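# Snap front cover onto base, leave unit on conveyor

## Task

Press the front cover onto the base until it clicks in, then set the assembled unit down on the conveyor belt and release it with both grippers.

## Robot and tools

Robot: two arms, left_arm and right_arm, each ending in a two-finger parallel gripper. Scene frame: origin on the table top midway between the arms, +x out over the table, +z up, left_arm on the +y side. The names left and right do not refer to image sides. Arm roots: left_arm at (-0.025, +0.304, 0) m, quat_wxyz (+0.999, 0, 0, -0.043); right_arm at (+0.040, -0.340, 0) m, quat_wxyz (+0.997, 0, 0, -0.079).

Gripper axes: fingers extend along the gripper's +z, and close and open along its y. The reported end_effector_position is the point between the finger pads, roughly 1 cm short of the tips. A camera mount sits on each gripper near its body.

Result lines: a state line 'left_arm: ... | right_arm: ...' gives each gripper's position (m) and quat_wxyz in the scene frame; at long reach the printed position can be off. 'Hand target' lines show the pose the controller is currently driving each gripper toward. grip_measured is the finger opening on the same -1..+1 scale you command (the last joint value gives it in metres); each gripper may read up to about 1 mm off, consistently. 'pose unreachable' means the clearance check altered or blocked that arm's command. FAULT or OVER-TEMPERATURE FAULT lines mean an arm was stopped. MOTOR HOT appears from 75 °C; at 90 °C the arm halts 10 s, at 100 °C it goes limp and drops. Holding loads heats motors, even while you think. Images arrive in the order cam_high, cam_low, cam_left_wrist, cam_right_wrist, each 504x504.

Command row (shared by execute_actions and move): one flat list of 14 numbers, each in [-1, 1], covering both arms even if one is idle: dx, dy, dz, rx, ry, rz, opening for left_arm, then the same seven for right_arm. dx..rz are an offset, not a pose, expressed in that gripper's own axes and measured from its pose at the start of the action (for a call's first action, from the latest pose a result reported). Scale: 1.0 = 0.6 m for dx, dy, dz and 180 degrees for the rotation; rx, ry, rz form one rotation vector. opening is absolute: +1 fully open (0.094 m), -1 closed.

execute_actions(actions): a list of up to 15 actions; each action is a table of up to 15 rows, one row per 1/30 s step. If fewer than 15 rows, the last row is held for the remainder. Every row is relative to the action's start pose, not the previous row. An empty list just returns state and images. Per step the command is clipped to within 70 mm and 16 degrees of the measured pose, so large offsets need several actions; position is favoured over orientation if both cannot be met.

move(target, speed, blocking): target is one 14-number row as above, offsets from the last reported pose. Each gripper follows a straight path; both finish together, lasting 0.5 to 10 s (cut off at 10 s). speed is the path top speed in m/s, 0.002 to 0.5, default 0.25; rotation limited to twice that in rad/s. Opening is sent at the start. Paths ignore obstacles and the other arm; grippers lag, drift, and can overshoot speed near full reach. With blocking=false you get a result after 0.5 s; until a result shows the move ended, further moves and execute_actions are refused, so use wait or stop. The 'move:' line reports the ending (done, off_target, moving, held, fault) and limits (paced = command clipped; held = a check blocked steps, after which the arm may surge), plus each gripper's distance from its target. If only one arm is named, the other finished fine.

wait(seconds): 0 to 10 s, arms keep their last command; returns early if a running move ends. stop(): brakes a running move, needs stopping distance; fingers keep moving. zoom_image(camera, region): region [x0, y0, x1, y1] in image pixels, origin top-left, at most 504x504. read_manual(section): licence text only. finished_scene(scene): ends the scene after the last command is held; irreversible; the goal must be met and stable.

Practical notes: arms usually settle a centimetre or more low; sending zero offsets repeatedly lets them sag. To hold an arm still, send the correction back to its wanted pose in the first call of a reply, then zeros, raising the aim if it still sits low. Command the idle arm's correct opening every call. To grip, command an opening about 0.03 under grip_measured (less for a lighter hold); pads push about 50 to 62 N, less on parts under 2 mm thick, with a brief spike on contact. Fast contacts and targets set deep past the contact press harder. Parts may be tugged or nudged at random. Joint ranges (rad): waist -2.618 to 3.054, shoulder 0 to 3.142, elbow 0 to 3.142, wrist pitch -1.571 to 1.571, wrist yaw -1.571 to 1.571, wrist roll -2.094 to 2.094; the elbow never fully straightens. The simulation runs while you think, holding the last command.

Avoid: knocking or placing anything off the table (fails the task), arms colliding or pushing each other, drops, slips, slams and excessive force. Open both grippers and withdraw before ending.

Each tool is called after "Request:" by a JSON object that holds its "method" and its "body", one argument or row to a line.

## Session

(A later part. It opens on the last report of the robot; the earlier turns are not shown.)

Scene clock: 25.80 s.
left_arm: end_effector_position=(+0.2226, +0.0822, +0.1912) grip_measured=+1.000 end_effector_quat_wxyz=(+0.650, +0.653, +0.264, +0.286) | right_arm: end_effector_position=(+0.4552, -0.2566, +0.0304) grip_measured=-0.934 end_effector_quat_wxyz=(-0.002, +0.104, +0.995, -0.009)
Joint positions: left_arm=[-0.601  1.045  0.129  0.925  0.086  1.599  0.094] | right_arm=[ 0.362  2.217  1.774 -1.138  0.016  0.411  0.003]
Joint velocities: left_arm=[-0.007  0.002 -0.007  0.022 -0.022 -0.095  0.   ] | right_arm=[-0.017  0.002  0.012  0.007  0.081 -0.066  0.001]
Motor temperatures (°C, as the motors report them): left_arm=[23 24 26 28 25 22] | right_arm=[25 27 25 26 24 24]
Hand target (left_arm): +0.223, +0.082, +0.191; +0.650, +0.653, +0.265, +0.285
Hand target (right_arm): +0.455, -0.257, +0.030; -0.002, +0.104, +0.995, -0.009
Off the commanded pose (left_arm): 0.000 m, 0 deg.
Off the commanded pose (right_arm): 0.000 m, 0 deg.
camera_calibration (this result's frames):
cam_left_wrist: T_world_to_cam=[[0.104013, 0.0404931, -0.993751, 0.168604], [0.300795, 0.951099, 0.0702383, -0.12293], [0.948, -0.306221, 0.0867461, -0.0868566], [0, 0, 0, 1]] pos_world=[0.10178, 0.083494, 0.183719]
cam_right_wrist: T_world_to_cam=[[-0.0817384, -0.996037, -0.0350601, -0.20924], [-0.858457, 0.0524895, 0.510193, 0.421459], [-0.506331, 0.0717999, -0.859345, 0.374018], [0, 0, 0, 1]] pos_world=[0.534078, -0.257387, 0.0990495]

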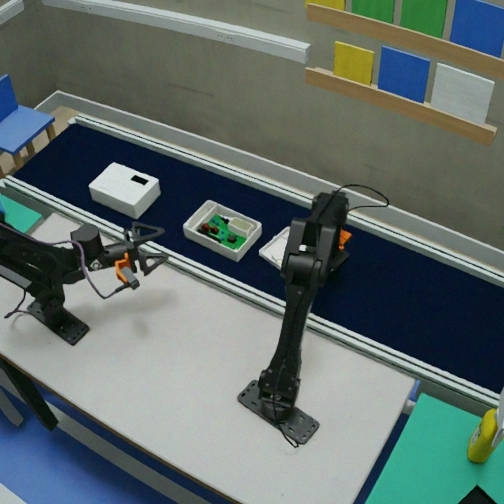

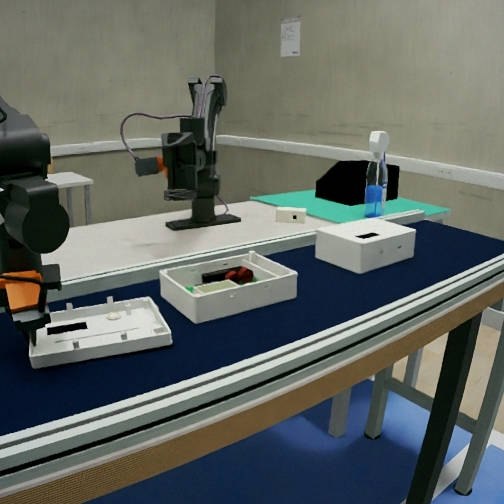

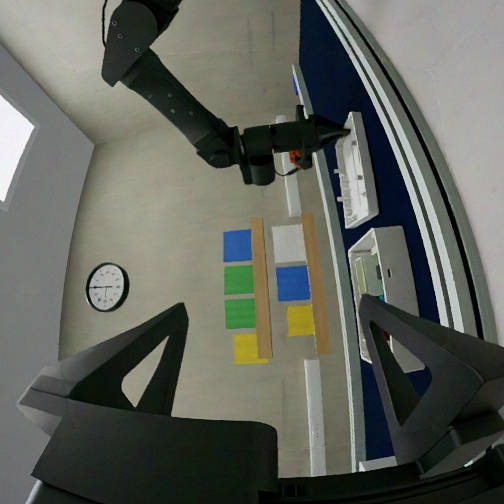

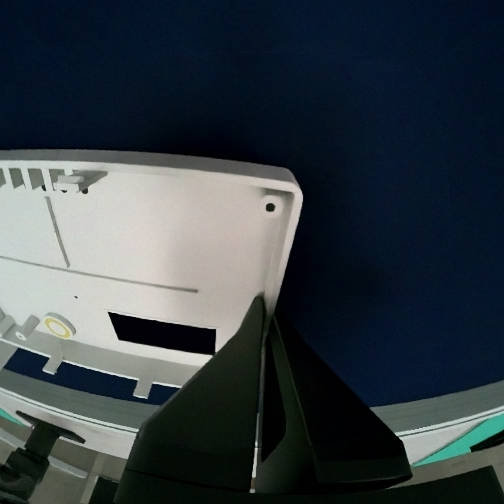

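Request:
{"method": "move", "body": {
  "target": [0,0,0,0,0,0,1,0.0,0,-0.11,0,0,0,-1],
  "speed": 0.1
}}

Scene clock: 27.27 s.
left_arm: end_effector_position=(+0.2226, +0.0822, +0.1912) grip_measured=+1.000 end_effector_quat_wxyz=(+0.650, +0.653, +0.264, +0.286) | right_arm: end_effector_position=(+0.4495, -0.2578, +0.0800) grip_measured=-0.934 end_effector_quat_wxyz=(-0.022, +0.103, +0.994, -0.015)
Joint positions: left_arm=[-0.601  1.045  0.129  0.925  0.086  1.601  0.094] | right_arm=[ 0.362  2.214  1.967 -1.375  0.016  0.411  0.003]
Joint velocities: left_arm=[ 0.002 -0.012 -0.002 -0.007  0.007 -0.022  0.   ] | right_arm=[ 0.012  0.007 -0.032 -0.007 -0.037  0.037 -0.002]
Motor temperatures (°C, as the motors report them): left_arm=[23 24 26 28 25 22] | right_arm=[25 28 25 26 24 24]
Hand target (left_arm): +0.223, +0.082, +0.191; +0.650, +0.653, +0.264, +0.286
Hand target (right_arm): +0.455, -0.256, +0.096; -0.002, +0.104, +0.995, -0.009
Off the commanded pose (left_arm): 0.000 m, 0 deg.
Off the commanded pose (right_arm): 0.018 m, 2 deg.
move: off_target (right_arm)
camera_calibration (this result's frames):
cam_left_wrist: T_world_to_cam=[[0.104806, 0.0413087, -0.993634, 0.168338], [0.300729, 0.951044, 0.0712581, -0.123106], [0.947933, -0.306283, 0.0872519, -0.0869334], [0, 0, 0, 1]] pos_world=[0.101786, 0.083499, 0.183624]
cam_right_wrist: T_world_to_cam=[[-0.0829369, -0.996284, -0.0232504, -0.209593], [-0.836777, 0.0569498, 0.544573, 0.380003], [-0.541225, 0.0646207, -0.838391, 0.426022], [0, 0, 0, 1]] pos_world=[0.531169, -0.257985, 0.14536]

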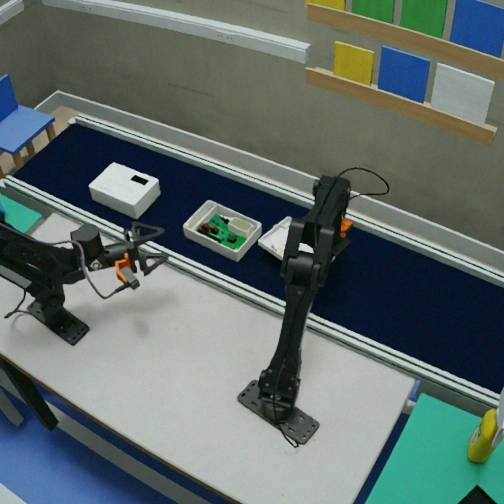

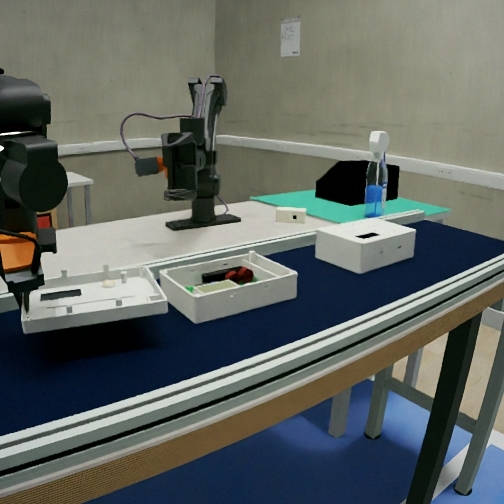

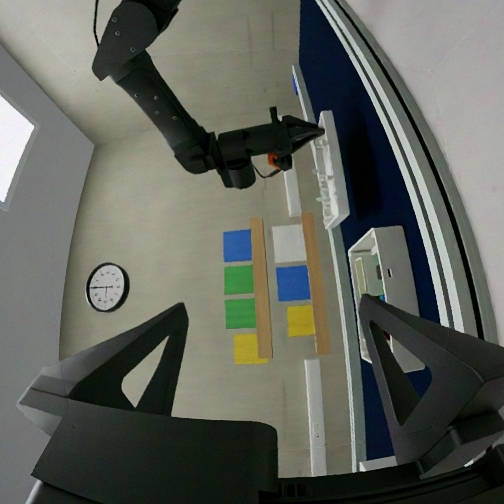

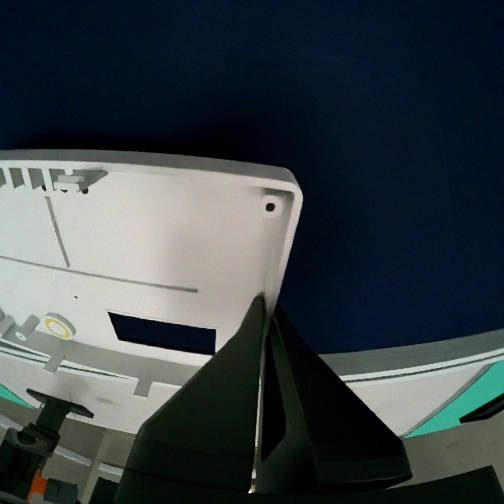

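Request:
{"method": "move", "body": {
  "target": [0,0,0,0,0,0,1,0.19,0.245,-0.067,0,0,-0.778,-1],
  "speed": 0.25
}}

Scene clock: 32.87 s.
left_arm: end_effector_position=(+0.2226, +0.0822, +0.1912) grip_measured=+1.000 end_effector_quat_wxyz=(+0.650, +0.653, +0.263, +0.287) | right_arm: end_effector_position=(+0.3777, -0.0939, +0.1169) grip_measured=-0.933 end_effector_quat_wxyz=(+0.020, +0.895, -0.446, -0.005)
Joint positions: left_arm=[-0.601  1.045  0.129  0.925  0.086  1.602  0.094] | right_arm=[ 0.791  2.214  2.115 -1.511  0.01  -1.584  0.003]
Joint velocities: left_arm=[-0.007 -0.012  0.012 -0.022 -0.007 -0.051  0.   ] | right_arm=[-0.037 -0.017  0.022  0.022 -0.066 -0.007 -0.001]
Motor temperatures (°C, as the motors report them): left_arm=[23 24 26 28 25 22] | right_arm=[25 28 25 26 24 24]
Hand target (left_arm): +0.223, +0.082, +0.191; +0.650, +0.653, +0.264, +0.286
Hand target (right_arm): +0.373, -0.088, +0.122; +0.017, +0.899, -0.437, -0.015
Off the commanded pose (left_arm): 0.000 m, 0 deg.
Off the commanded pose (right_arm): 0.009 m, 2 deg.
move: done
camera_calibration (this result's frames):
cam_left_wrist: T_world_to_cam=[[0.105863, 0.0423961, -0.993477, 0.167983], [0.30064, 0.950969, 0.0726177, -0.12334], [0.947844, -0.306367, 0.0879262, -0.0870356], [0, 0, 0, 1]] pos_world=[0.101794, 0.0835058, 0.183497]
cam_right_wrist: T_world_to_cam=[[0.714404, 0.693385, -0.0940404, -0.185678], [0.633415, -0.58372, 0.507992, -0.320698], [0.297341, -0.422478, -0.856213, 0.0471001], [0, 0, 0, 1]] pos_world=[0.32178, -0.0385521, 0.185779]

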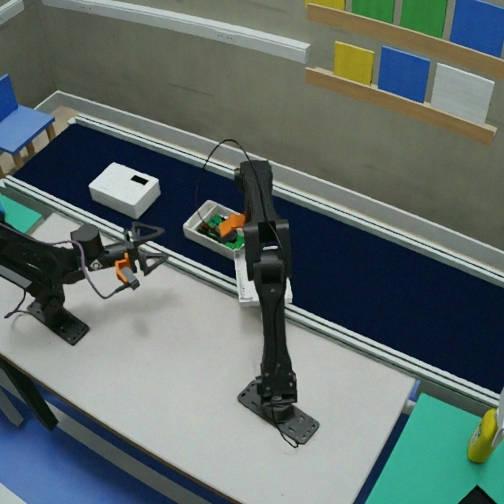

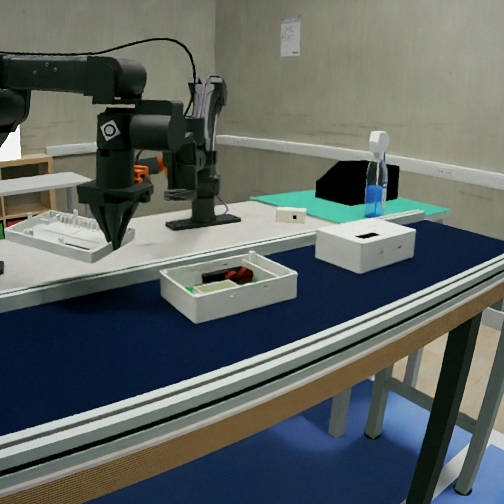

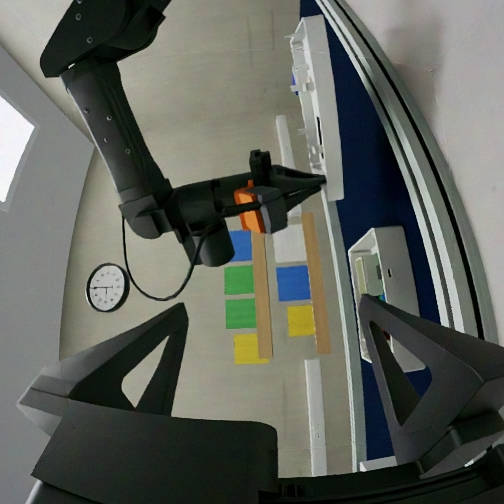

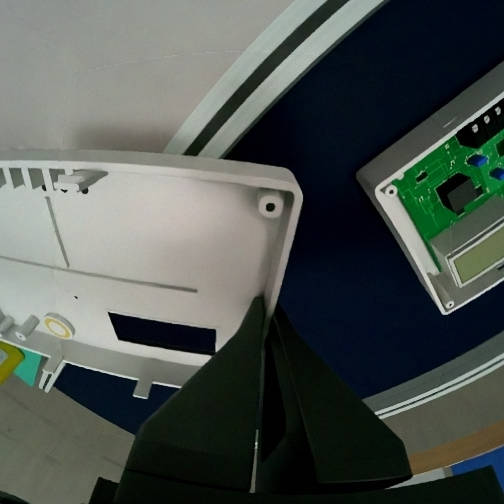

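Request:
{"method": "move", "body": {
  "target": [-0.151,-0.124,0.169,0,-0.049,-0.0105,0.2,0,0,0,0,0,0,-1],
  "speed": 0.25
}}

Scene clock: 35.47 s.
left_arm: end_effector_position=(+0.2335, -0.0460, +0.1083) grip_measured=+0.203 end_effector_quat_wxyz=(+0.664, +0.678, +0.218, +0.227) | right_arm: end_effector_position=(+0.3785, -0.0934, +0.1169) grip_measured=-0.933 end_effector_quat_wxyz=(+0.018, +0.895, -0.446, -0.004)
Joint positions: left_arm=[-0.855  2.005  0.416  1.574 -0.009  1.588  0.057] | right_arm=[ 0.791  2.214  2.115 -1.508  0.01  -1.586  0.003]
Joint velocities: left_arm=[-0.012 -0.002 -0.007  0.022  0.051  0.022 -0.   ] | right_arm=[-0.007 -0.012 -0.002 -0.037  0.037 -0.022 -0.   ]
Motor temperatures (°C, as the motors report them): left_arm=[23 24 26 28 25 22] | right_arm=[25 29 26 26 24 24]
Hand target (left_arm): +0.235, -0.051, +0.112; +0.672, +0.670, +0.224, +0.224
Hand target (right_arm): +0.378, -0.094, +0.117; +0.020, +0.895, -0.447, -0.005
Off the commanded pose (left_arm): 0.009 m, 2 deg.
Off the commanded pose (right_arm): 0.001 m, 0 deg.
joint sent to its limit (left arm) — the command would take joint 4 (wrist pitch) past its upper limit, so that joint was sent only as far as its limit.
move: done
camera_calibration (this result's frames):
cam_left_wrist: T_world_to_cam=[[0.0853805, 0.034754, -0.995742, 0.0945951], [0.448603, 0.89102, 0.0695647, -0.0357125], [0.889644, -0.452632, 0.060485, -0.11951], [0, 0, 0, 1]] pos_world=[0.114266, -0.0255613, 0.103905]
cam_right_wrist: T_world_to_cam=[[0.713359, 0.694958, -0.0902872, -0.186513], [0.632993, -0.583682, 0.508562, -0.32074], [0.30073, -0.419939, -0.856278, 0.0460395], [0, 0, 0, 1]] pos_world=[0.322231, -0.0382579, 0.185699]

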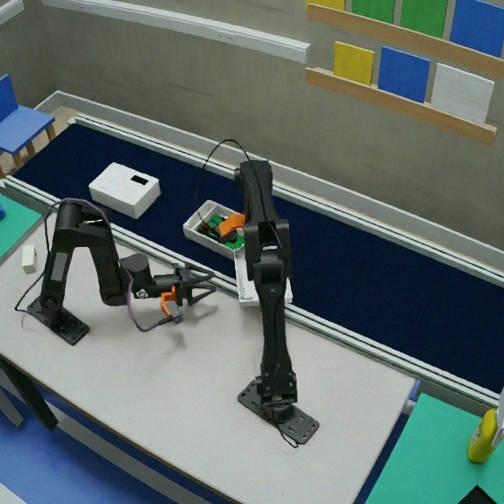

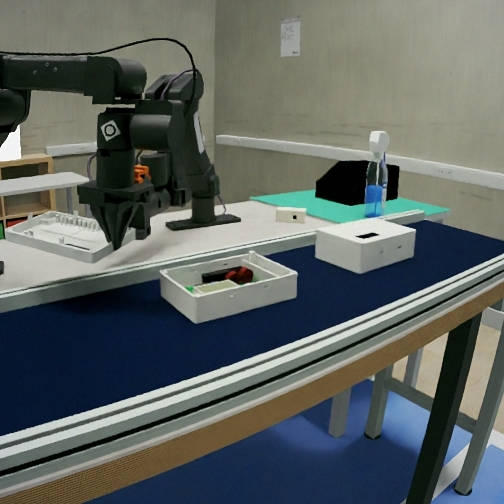

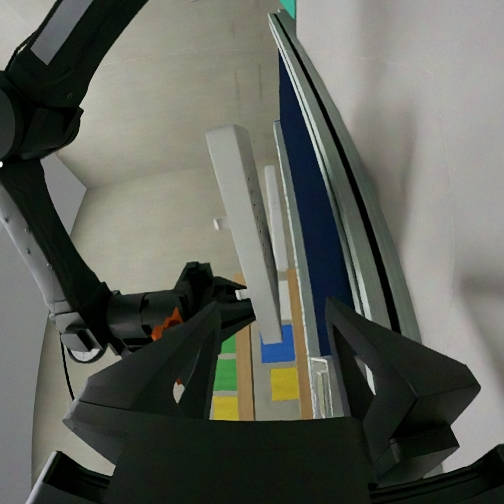

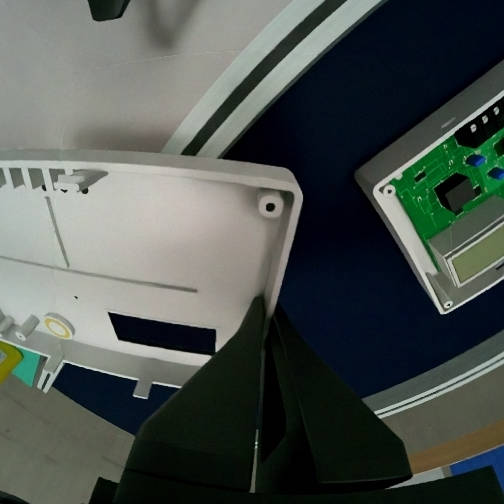

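Request:
{"method": "move", "body": {
  "target": [0.003,0.023,0.125,0,0,-0.039,0.2,0,0,0,0,0,0,-1],
  "speed": 0.12
}}

Scene clock: 37.37 s.
left_arm: end_effector_position=(+0.2749, -0.1027, +0.1251) grip_measured=+0.203 end_effector_quat_wxyz=(+0.681, +0.660, +0.251, +0.193) | right_arm: end_effector_position=(+0.3793, -0.0928, +0.1168) grip_measured=-0.933 end_effector_quat_wxyz=(+0.017, +0.895, -0.446, -0.003)
Joint positions: left_arm=[-0.855  2.066  0.712  1.356 -0.009  1.484  0.057] | right_arm=[ 0.791  2.214  2.115 -1.504  0.01  -1.586  0.003]
Joint velocities: left_arm=[-0.007  0.007 -0.017 -0.022  0.007 -0.022 -0.001] | right_arm=[-0.012 -0.002 -0.002 -0.051 -0.037 -0.081 -0.   ]
Motor temperatures (°C, as the motors report them): left_arm=[23 24 26 29 25 22] | right_arm=[25 29 26 26 24 24]
Hand target (left_arm): +0.280, -0.105, +0.120; +0.677, +0.663, +0.260, +0.185
Hand target (right_arm): +0.379, -0.093, +0.117; +0.018, +0.895, -0.446, -0.004
Off the commanded pose (left_arm): 0.007 m, 1 deg.
Off the commanded pose (right_arm): 0.001 m, 0 deg.
move: done
camera_calibration (this result's frames):
cam_left_wrist: T_world_to_cam=[[0.0121106, -0.0411513, -0.99908, 0.122535], [0.449425, 0.892768, -0.0313246, 0.00761121], [0.893236, -0.448632, 0.0293064, -0.179706], [0, 0, 0, 1]] pos_world=[0.155615, -0.0823744, 0.127927]
cam_right_wrist: T_world_to_cam=[[0.713631, 0.695157, -0.0865249, -0.187975], [0.631426, -0.584828, 0.509192, -0.320466], [0.303367, -0.41801, -0.856292, 0.0451966], [0, 0, 0, 1]] pos_world=[0.322784, -0.0378532, 0.185616]

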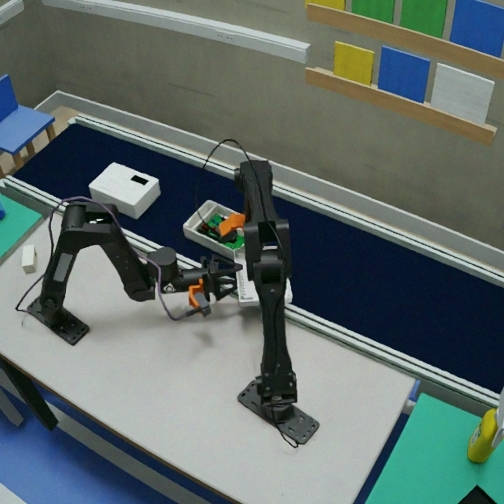

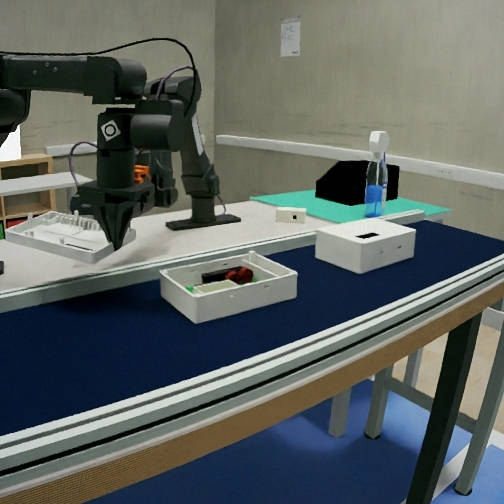

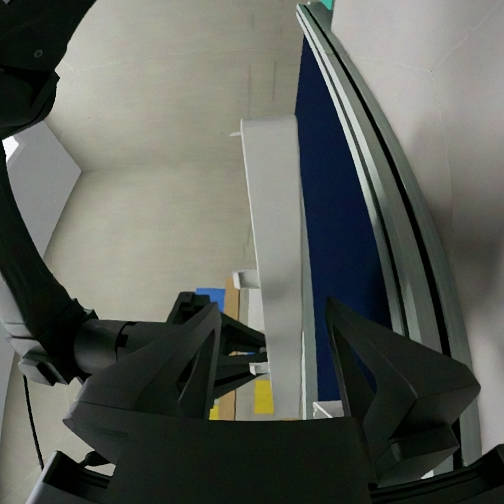

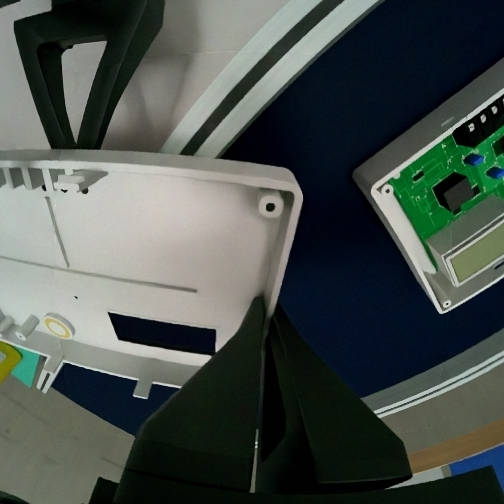

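Request:
{"method": "move", "body": {
  "target": [0.006,-0.012,0.025,0,0,0,0.0,0,0,0,0,0,0,-1],
  "speed": 0.06
}}

Request:
{"method": "zoom_image", "body": {
  "camera": "cam_low",
  "region": [0, 150, 200, 290]
}}

Request:
{"method": "zoom_image", "body": {
  "camera": "cam_high",
  "region": [170, 220, 330, 330]
}}

Scene clock: 38.33 s.
left_arm: end_effector_position=(+0.2807, -0.1106, +0.1164) grip_measured=+0.003 end_effector_quat_wxyz=(+0.679, +0.663, +0.252, +0.193) | right_arm: end_effector_position=(+0.3800, -0.0922, +0.1168) grip_measured=-0.933 end_effector_quat_wxyz=(+0.015, +0.895, -0.446, -0.002)
Joint positions: left_arm=[-0.855  2.115  0.755  1.355 -0.009  1.485  0.047] | right_arm=[ 0.791  2.214  2.115 -1.5    0.01  -1.586  0.003]
Joint velocities: left_arm=[-0.002 -0.007 -0.007 -0.007 -0.007  0.051 -0.   ] | right_arm=[ 0.002  0.002 -0.012  0.007  0.037  0.022  0.001]
Motor temperatures (°C, as the motors report them): left_arm=[23 24 26 29 25 22] | right_arm=[25 29 26 26 24 24]
Hand target (left_arm): +0.286, -0.112, +0.117; +0.681, +0.660, +0.251, +0.193
Hand target (right_arm): +0.379, -0.093, +0.117; +0.017, +0.895, -0.446, -0.003
Off the commanded pose (left_arm): 0.006 m, 0 deg.
Off the commanded pose (right_arm): 0.001 m, 0 deg.
move: done
camera_calibration (this result's frames):
cam_left_wrist: T_world_to_cam=[[0.00959017, -0.0344734, -0.99936, 0.114846], [0.449354, 0.892961, -0.026491, 0.0112807], [0.893302, -0.448813, 0.0240544, -0.187593], [0, 0, 0, 1]] pos_world=[0.161407, -0.0903083, 0.119584]
cam_right_wrist: T_world_to_cam=[[0.713892, 0.695348, -0.0827613, -0.189433], [0.629858, -0.585976, 0.509815, -0.320189], [0.306003, -0.416081, -0.856294, 0.0443491], [0, 0, 0, 1]] pos_world=[0.323337, -0.0374484, 0.185535]

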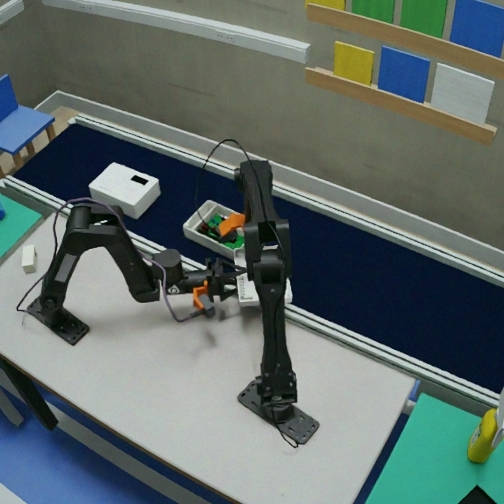

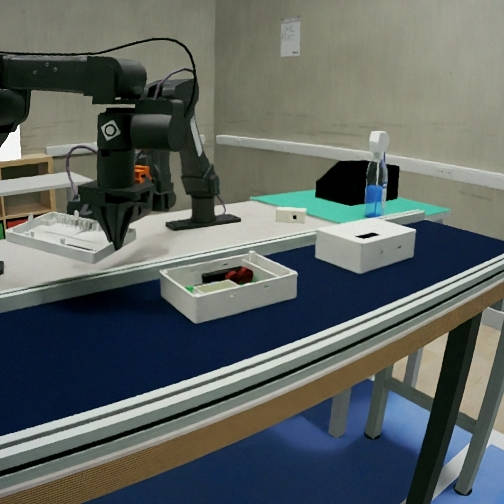

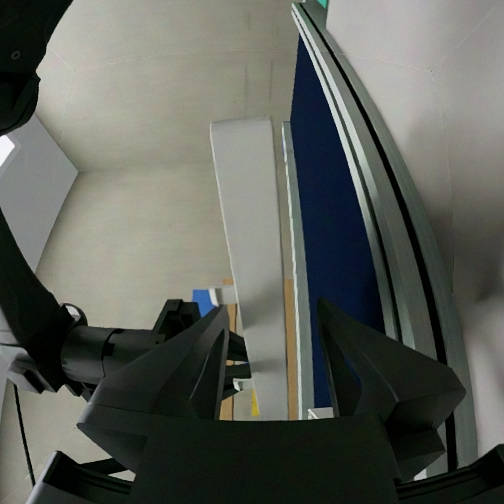

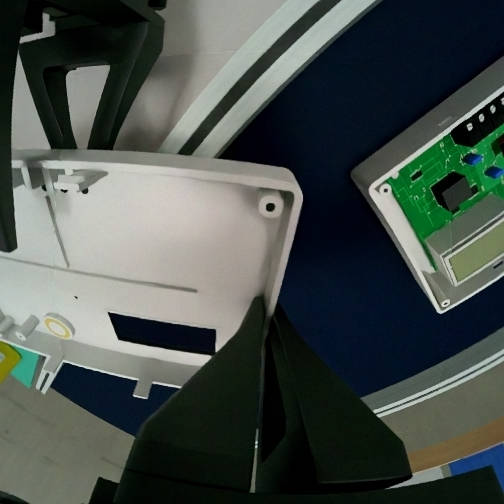

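Region (0, 150, 200, 290) of cam_low's 504x504 image, scaled by 2.520, with more detail than that image has; it fills the top 353 rows of this view, and the rest is white.

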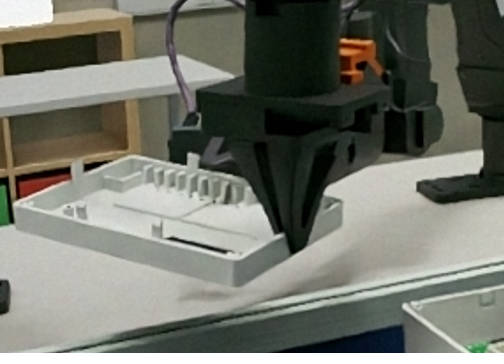

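Region (170, 220, 330, 330) of cam_high's 504x504 image, scaled by 3.150, with more detail than that image has; it fills the top 346 rows of this view, and the rest is white.

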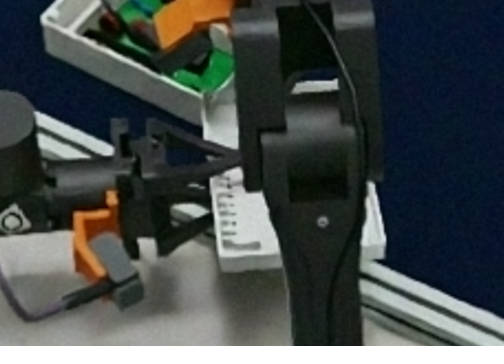

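Request:
{"method": "execute_actions", "body": {
  "actions": [
    [[0,0.009,0,0,0,0,-0.45,0,0,0,0,0,0,-1]],
    [[0,0.0,0,0,0,0,-0.45,0,0,0,0,0,0,-1]]
  ]
}}

Scene clock: 39.50 s.
left_arm: end_effector_position=(+0.2807, -0.1106, +0.1164) grip_measured=-0.447 end_effector_quat_wxyz=(+0.678, +0.663, +0.251, +0.194) | right_arm: end_effector_position=(+0.3815, -0.0912, +0.1167) grip_measured=-0.933 end_effector_quat_wxyz=(+0.012, +0.895, -0.446, -0.001)
Joint positions: left_arm=[-0.855  2.115  0.755  1.355 -0.009  1.488  0.026] | right_arm=[ 0.791  2.214  2.115 -1.493  0.01  -1.586  0.003]
Joint velocities: left_arm=[ 0.002 -0.022  0.007 -0.081 -0.007  0.037 -0.   ] | right_arm=[ 0.012 -0.002  0.027  0.037 -0.051 -0.037 -0.   ]
Motor temperatures (°C, as the motors report them): left_arm=[23 25 26 29 25 22] | right_arm=[25 29 25 26 24 24]
Hand target (left_arm): +0.281, -0.111, +0.116; +0.678, +0.663, +0.251, +0.194
Hand target (right_arm): +0.381, -0.092, +0.117; +0.013, +0.895, -0.446, -0.001
Off the commanded pose (left_arm): 0.000 m, 0 deg.
Off the commanded pose (right_arm): 0.001 m, 0 deg.
camera_calibration (this result's frames):
cam_left_wrist: T_world_to_cam=[[0.0117298, -0.0328792, -0.99939, 0.114425], [0.449419, 0.892996, -0.0241041, 0.0109885], [0.893244, -0.448863, 0.0252512, -0.187722], [0, 0, 0, 1]] pos_world=[0.161401, -0.0903119, 0.119361]
cam_right_wrist: T_world_to_cam=[[0.714355, 0.695687, -0.0756073, -0.192196], [0.626872, -0.588161, 0.510978, -0.319654], [0.311011, -0.412416, -0.856262, 0.0427265], [0, 0, 0, 1]] pos_world=[0.324389, -0.0366787, 0.18539]

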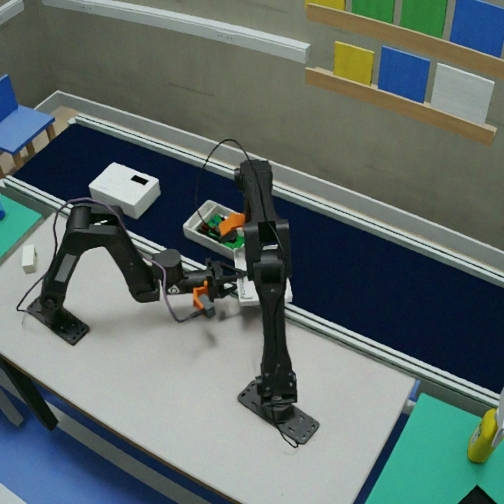

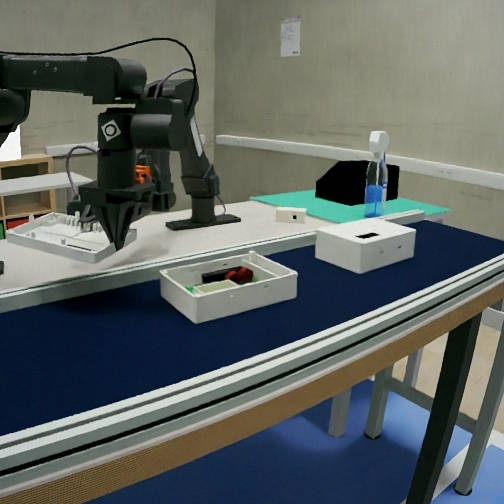

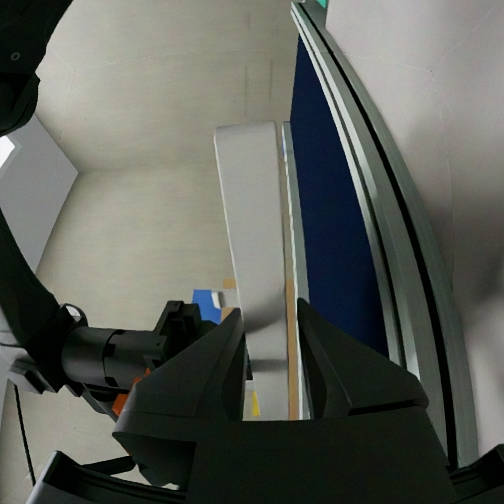

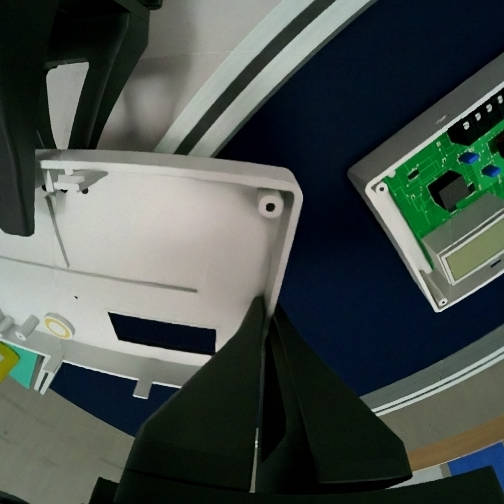

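Close the left fully, then release the right.

Request:
{"method": "execute_actions", "body": {
  "actions": [
    [[0,0,0,0,0,0,-0.8,0,0,0,0,0,0,-1]],
    [[0,0.0,0,0,0,0,-0.8,0,0,0,0,0,0,-0.5]],
    [[0,0.0,0,0,0,0,-0.8,0,0,0,0,0,0,-0.5]]
  ]
}}

Scene clock: 41.17 s.
left_arm: end_effector_position=(+0.2806, -0.1106, +0.1127) grip_measured=-0.660 end_effector_quat_wxyz=(+0.673, +0.668, +0.251, +0.193) | right_arm: end_effector_position=(+0.3817, -0.0911, +0.1167) grip_measured=-0.502 end_effector_quat_wxyz=(+0.012, +0.895, -0.446, -0.000)
Joint positions: left_arm=[-0.855  2.116  0.755  1.343 -0.009  1.49   0.016] | right_arm=[ 0.791  2.214  2.115 -1.492  0.01  -1.586  0.023]
Joint velocities: left_arm=[ 0.002  0.002 -0.012 -0.066 -0.007 -0.007 -0.   ] | right_arm=[-0.002 -0.002  0.002 -0.007 -0.037  0.022 -0.001]
Motor temperatures (°C, as the motors report them): left_arm=[23 25 26 29 25 22] | right_arm=[25 29 25 26 24 24]
Hand target (left_arm): +0.281, -0.111, +0.113; +0.675, +0.667, +0.251, +0.193
Hand target (right_arm): +0.382, -0.091, +0.117; +0.012, +0.895, -0.446, -0.000
Off the commanded pose (left_arm): 0.001 m, 0 deg.
Off the commanded pose (right_arm): 0.000 m, 0 deg.
camera_calibration (this result's frames):
cam_left_wrist: T_world_to_cam=[[0.00544974, -0.0204361, -0.999776, 0.113914], [0.449658, 0.893061, -0.0158037, 0.00994556], [0.893184, -0.449472, 0.0140562, -0.186349], [0, 0, 0, 1]] pos_world=[0.161351, -0.0903126, 0.116665]
cam_right_wrist: T_world_to_cam=[[0.714413, 0.695703, -0.0749072, -0.192476], [0.626447, -0.588229, 0.511421, -0.319635], [0.311735, -0.412291, -0.856059, 0.0423986], [0, 0, 0, 1]] pos_world=[0.324524, -0.0366318, 0.185346]

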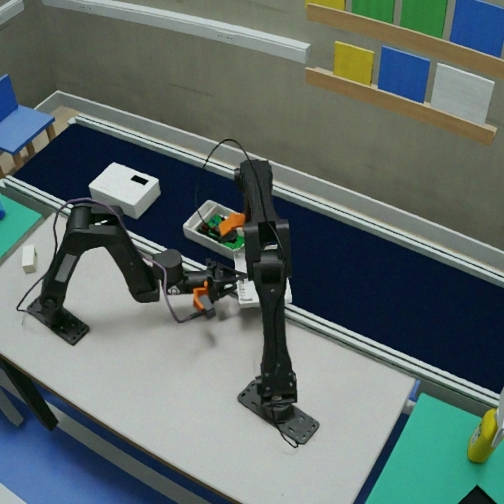

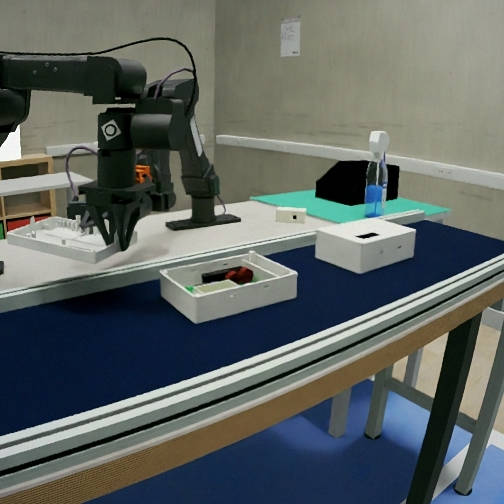

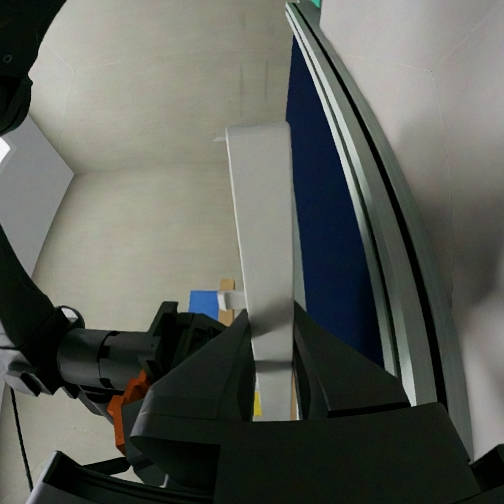

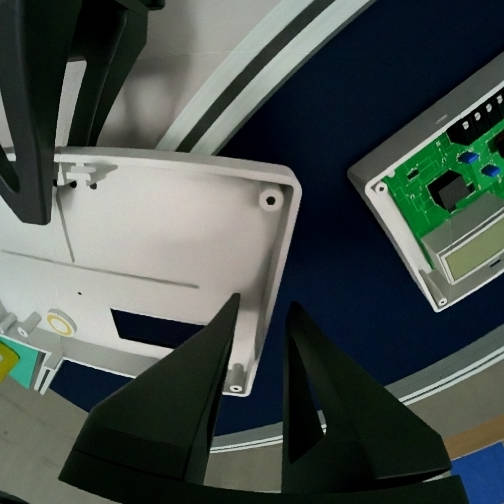

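Request:
{"method": "move", "body": {
  "target": [0,0.005,0,0,0,0,-0.8,0,0,-0.07,0,0,0,-0.5],
  "speed": 0.15
}}

Request:
{"method": "move", "body": {
  "target": [0,0.1,-0.08,0,0,0,-0.8,0.27,0.057,0,0,0,0,-1],
  "speed": 0.25
}}

Scene clock: 42.27 s.
left_arm: end_effector_position=(+0.2805, -0.1105, +0.1089) grip_measured=-0.660 end_effector_quat_wxyz=(+0.668, +0.673, +0.253, +0.193) | right_arm: end_effector_position=(+0.3818, -0.0911, +0.1434) grip_measured=-0.502 end_effector_quat_wxyz=(-0.004, +0.895, -0.446, +0.008)
Joint positions: left_arm=[-0.855  2.116  0.755  1.328 -0.009  1.492  0.016] | right_arm=[ 0.791  2.196  2.193 -1.554  0.01  -1.586  0.023]
Joint velocities: left_arm=[-0.007  0.002  0.007  0.022 -0.037  0.007 -0.001] | right_arm=[-0.017 -0.007 -0.002 -0.022  0.007 -0.051 -0.001]
Motor temperatures (°C, as the motors report them): left_arm=[23 25 26 29 25 22] | right_arm=[25 29 26 26 24 24]
Hand target (left_arm): +0.281, -0.111, +0.116; +0.673, +0.668, +0.251, +0.194
Hand target (right_arm): +0.382, -0.091, +0.158; -0.016, +0.895, -0.446, +0.014
Off the commanded pose (left_arm): 0.007 m, 1 deg.
Off the commanded pose (right_arm): 0.015 m, 2 deg.
joint sent to its limit (right arm) — the command would take joint 4 (wrist pitch) past its lower limit, so that joint was sent only as far as its limit.
move: off_target (right_arm)
camera_calibration (this result's frames):
cam_left_wrist: T_world_to_cam=[[-0.00233064, -0.0072076, -0.999971, 0.11379], [0.449603, 0.893197, -0.00748588, 0.00896441], [0.893225, -0.449608, 0.00115884, -0.184828], [0, 0, 0, 1]] pos_world=[0.161328, -0.0902868, 0.114068]
cam_right_wrist: T_world_to_cam=[[0.716018, 0.696878, -0.0409705, -0.19595], [0.612204, -0.59865, 0.51655, -0.32952], [0.335446, -0.394942, -0.855276, 0.0576163], [0, 0, 0, 1]] pos_world=[0.32271, -0.0379593, 0.211464]

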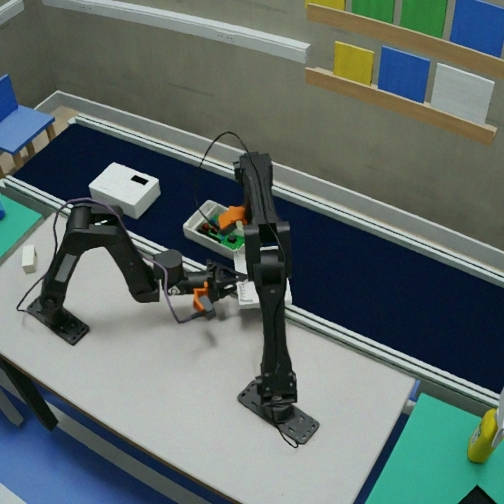

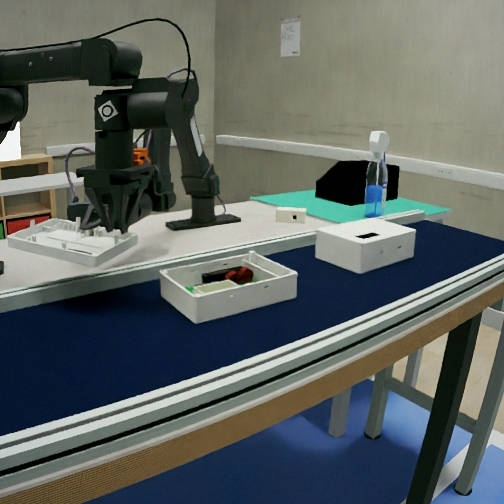

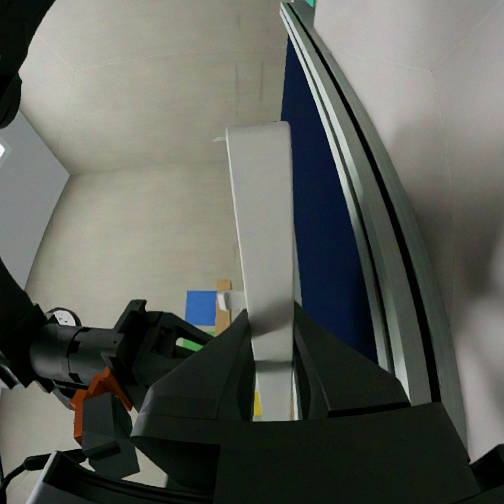

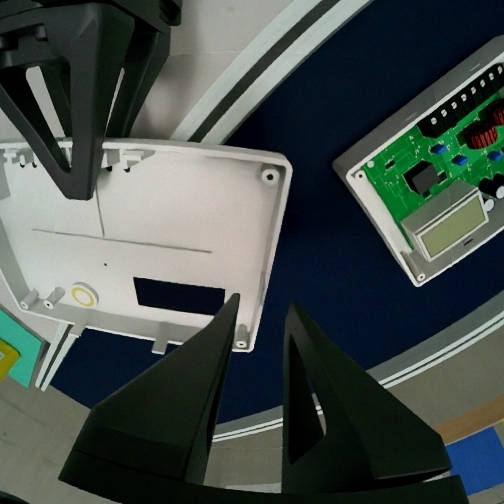

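Scene clock: 43.57 s.
left_arm: end_effector_position=(+0.2559, -0.0768, +0.1672) grip_measured=-0.660 end_effector_quat_wxyz=(+0.665, +0.676, +0.253, +0.192) | right_arm: end_effector_position=(+0.4462, -0.2474, +0.1389) grip_measured=-0.986 end_effector_quat_wxyz=(+0.006, +0.891, -0.454, +0.007)
Joint positions: left_arm=[-0.855  1.766  0.61   1.114 -0.009  1.494  0.016] | right_arm=[ 0.388  2.172  2.135 -1.532  0.018 -1.969  0.001]
Joint velocities: left_arm=[ 0.012  0.007  0.012 -0.051  0.007 -0.037  0.   ] | right_arm=[ 0.007  0.007 -0.002  0.022  0.022 -0.051 -0.001]
Motor temperatures (°C, as the motors report them): left_arm=[23 25 26 29 25 22] | right_arm=[25 29 26 26 24 24]
Hand target (left_arm): +0.257, -0.072, +0.171; +0.668, +0.673, +0.253, +0.193
Hand target (right_arm): +0.450, -0.243, +0.143; -0.001, +0.895, -0.446, +0.009
Off the commanded pose (left_arm): 0.007 m, 0 deg.
Off the commanded pose (right_arm): 0.010 m, 2 deg.
move: done
camera_calibration (this result's frames):
cam_left_wrist: T_world_to_cam=[[-0.00544851, 0.000933877, -0.999985, 0.173739], [0.449666, 0.893195, -0.0016159, -0.0106373], [0.89318, -0.449668, -0.00528651, -0.146629], [0, 0, 0, 1]] pos_world=[0.136696, -0.0565953, 0.172944]
cam_right_wrist: T_world_to_cam=[[0.728173, 0.682759, -0.0600408, -0.139536], [0.606706, -0.601342, 0.5199, -0.458931], [0.318861, -0.415004, -0.852114, -0.0275635], [0, 0, 0, 1]] pos_world=[0.388832, -0.192144, 0.206733]

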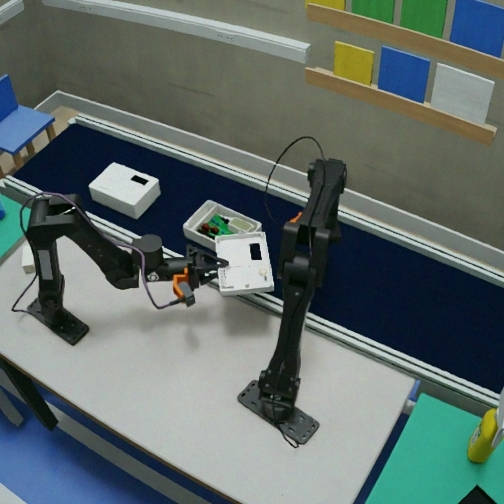

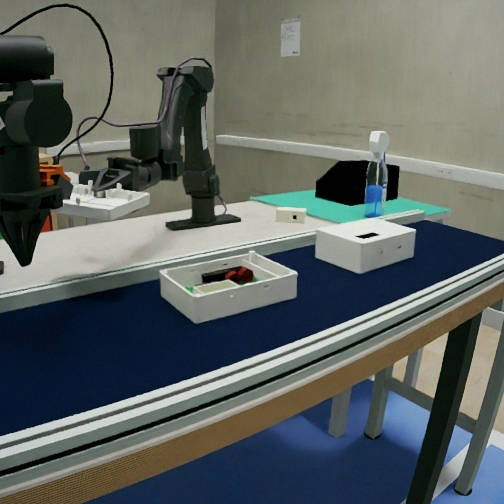

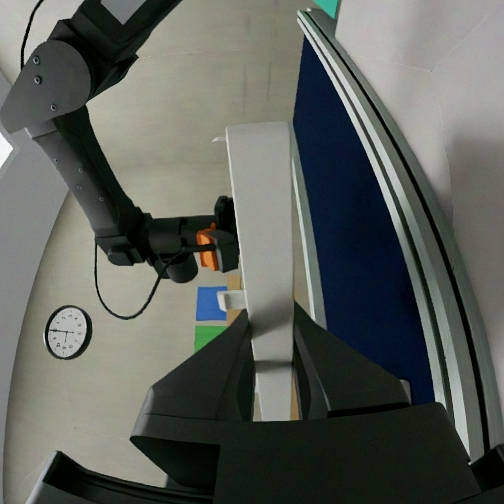

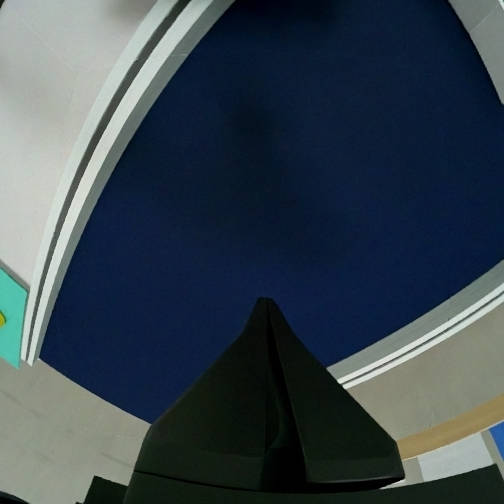

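Request:
{"method": "move", "body": {
  "target": [0,0.01,-0.08,0,0,-0.97,-0.8,0,0,-0.01,0,0,0,-1],
  "speed": 0.35
}}

Scene clock: 48.80 s.
left_arm: end_effector_position=(+0.2298, -0.0411, +0.1691) grip_measured=-0.660 end_effector_quat_wxyz=(+0.222, -0.222, +0.693, -0.649) | right_arm: end_effector_position=(+0.4454, -0.2476, +0.1389) grip_measured=-0.986 end_effector_quat_wxyz=(+0.007, +0.891, -0.453, +0.005)
Joint positions: left_arm=[-0.855  1.591  0.444  1.087 -0.009 -1.552  0.016] | right_arm=[ 0.388  2.172  2.135 -1.535  0.018 -1.971  0.001]
Joint velocities: left_arm=[-0.007 -0.002  0.012 -0.007  0.007 -0.095 -0.001] | right_arm=[-0.002 -0.007 -0.017 -0.022 -0.066 -0.037 -0.001]
Motor temperatures (°C, as the motors report them): left_arm=[23 25 26 29 25 22] | right_arm=[25 29 26 26 24 24]
Hand target (left_arm): +0.227, -0.039, +0.176; +0.224, -0.221, +0.687, -0.655
Hand target (right_arm): +0.446, -0.247, +0.145; +0.006, +0.891, -0.454, +0.007
Off the commanded pose (left_arm): 0.007 m, 1 deg.
Off the commanded pose (right_arm): 0.006 m, 0 deg.
move: done
camera_calibration (this result's frames):
cam_left_wrist: T_world_to_cam=[[-0.0150727, -0.132612, 0.991053, -0.164475], [-0.984514, -0.171165, -0.0378768, 0.261213], [0.174657, -0.976277, -0.127978, 0.0569345], [0, 0, 0, 1]] pos_world=[0.244745, 0.0784831, 0.180184]
cam_right_wrist: T_world_to_cam=[[0.726946, 0.683826, -0.0627015, -0.1377], [0.609179, -0.60005, 0.518499, -0.459174], [0.316939, -0.415117, -0.852776, -0.0264792], [0, 0, 0, 1]] pos_world=[0.388212, -0.192356, 0.206866]

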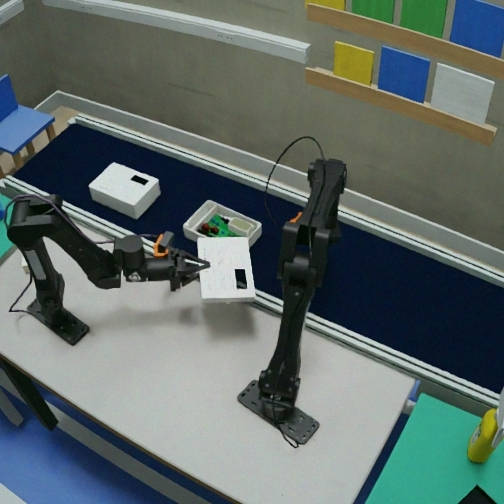

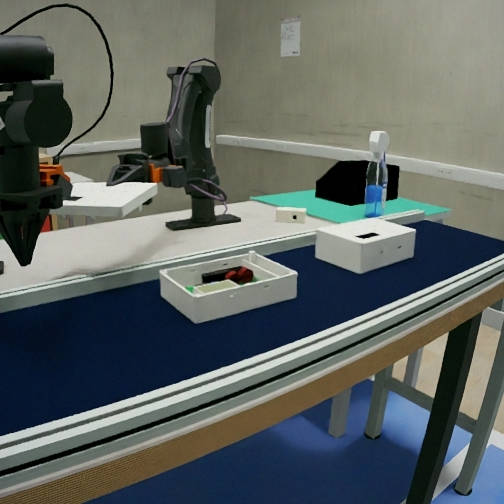

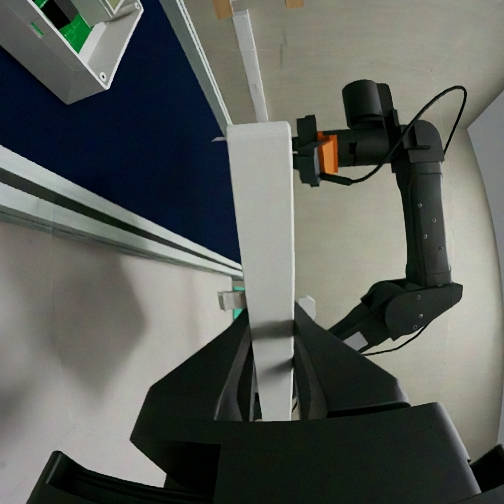

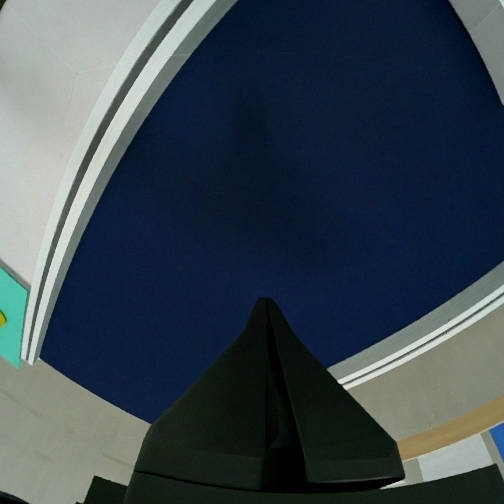

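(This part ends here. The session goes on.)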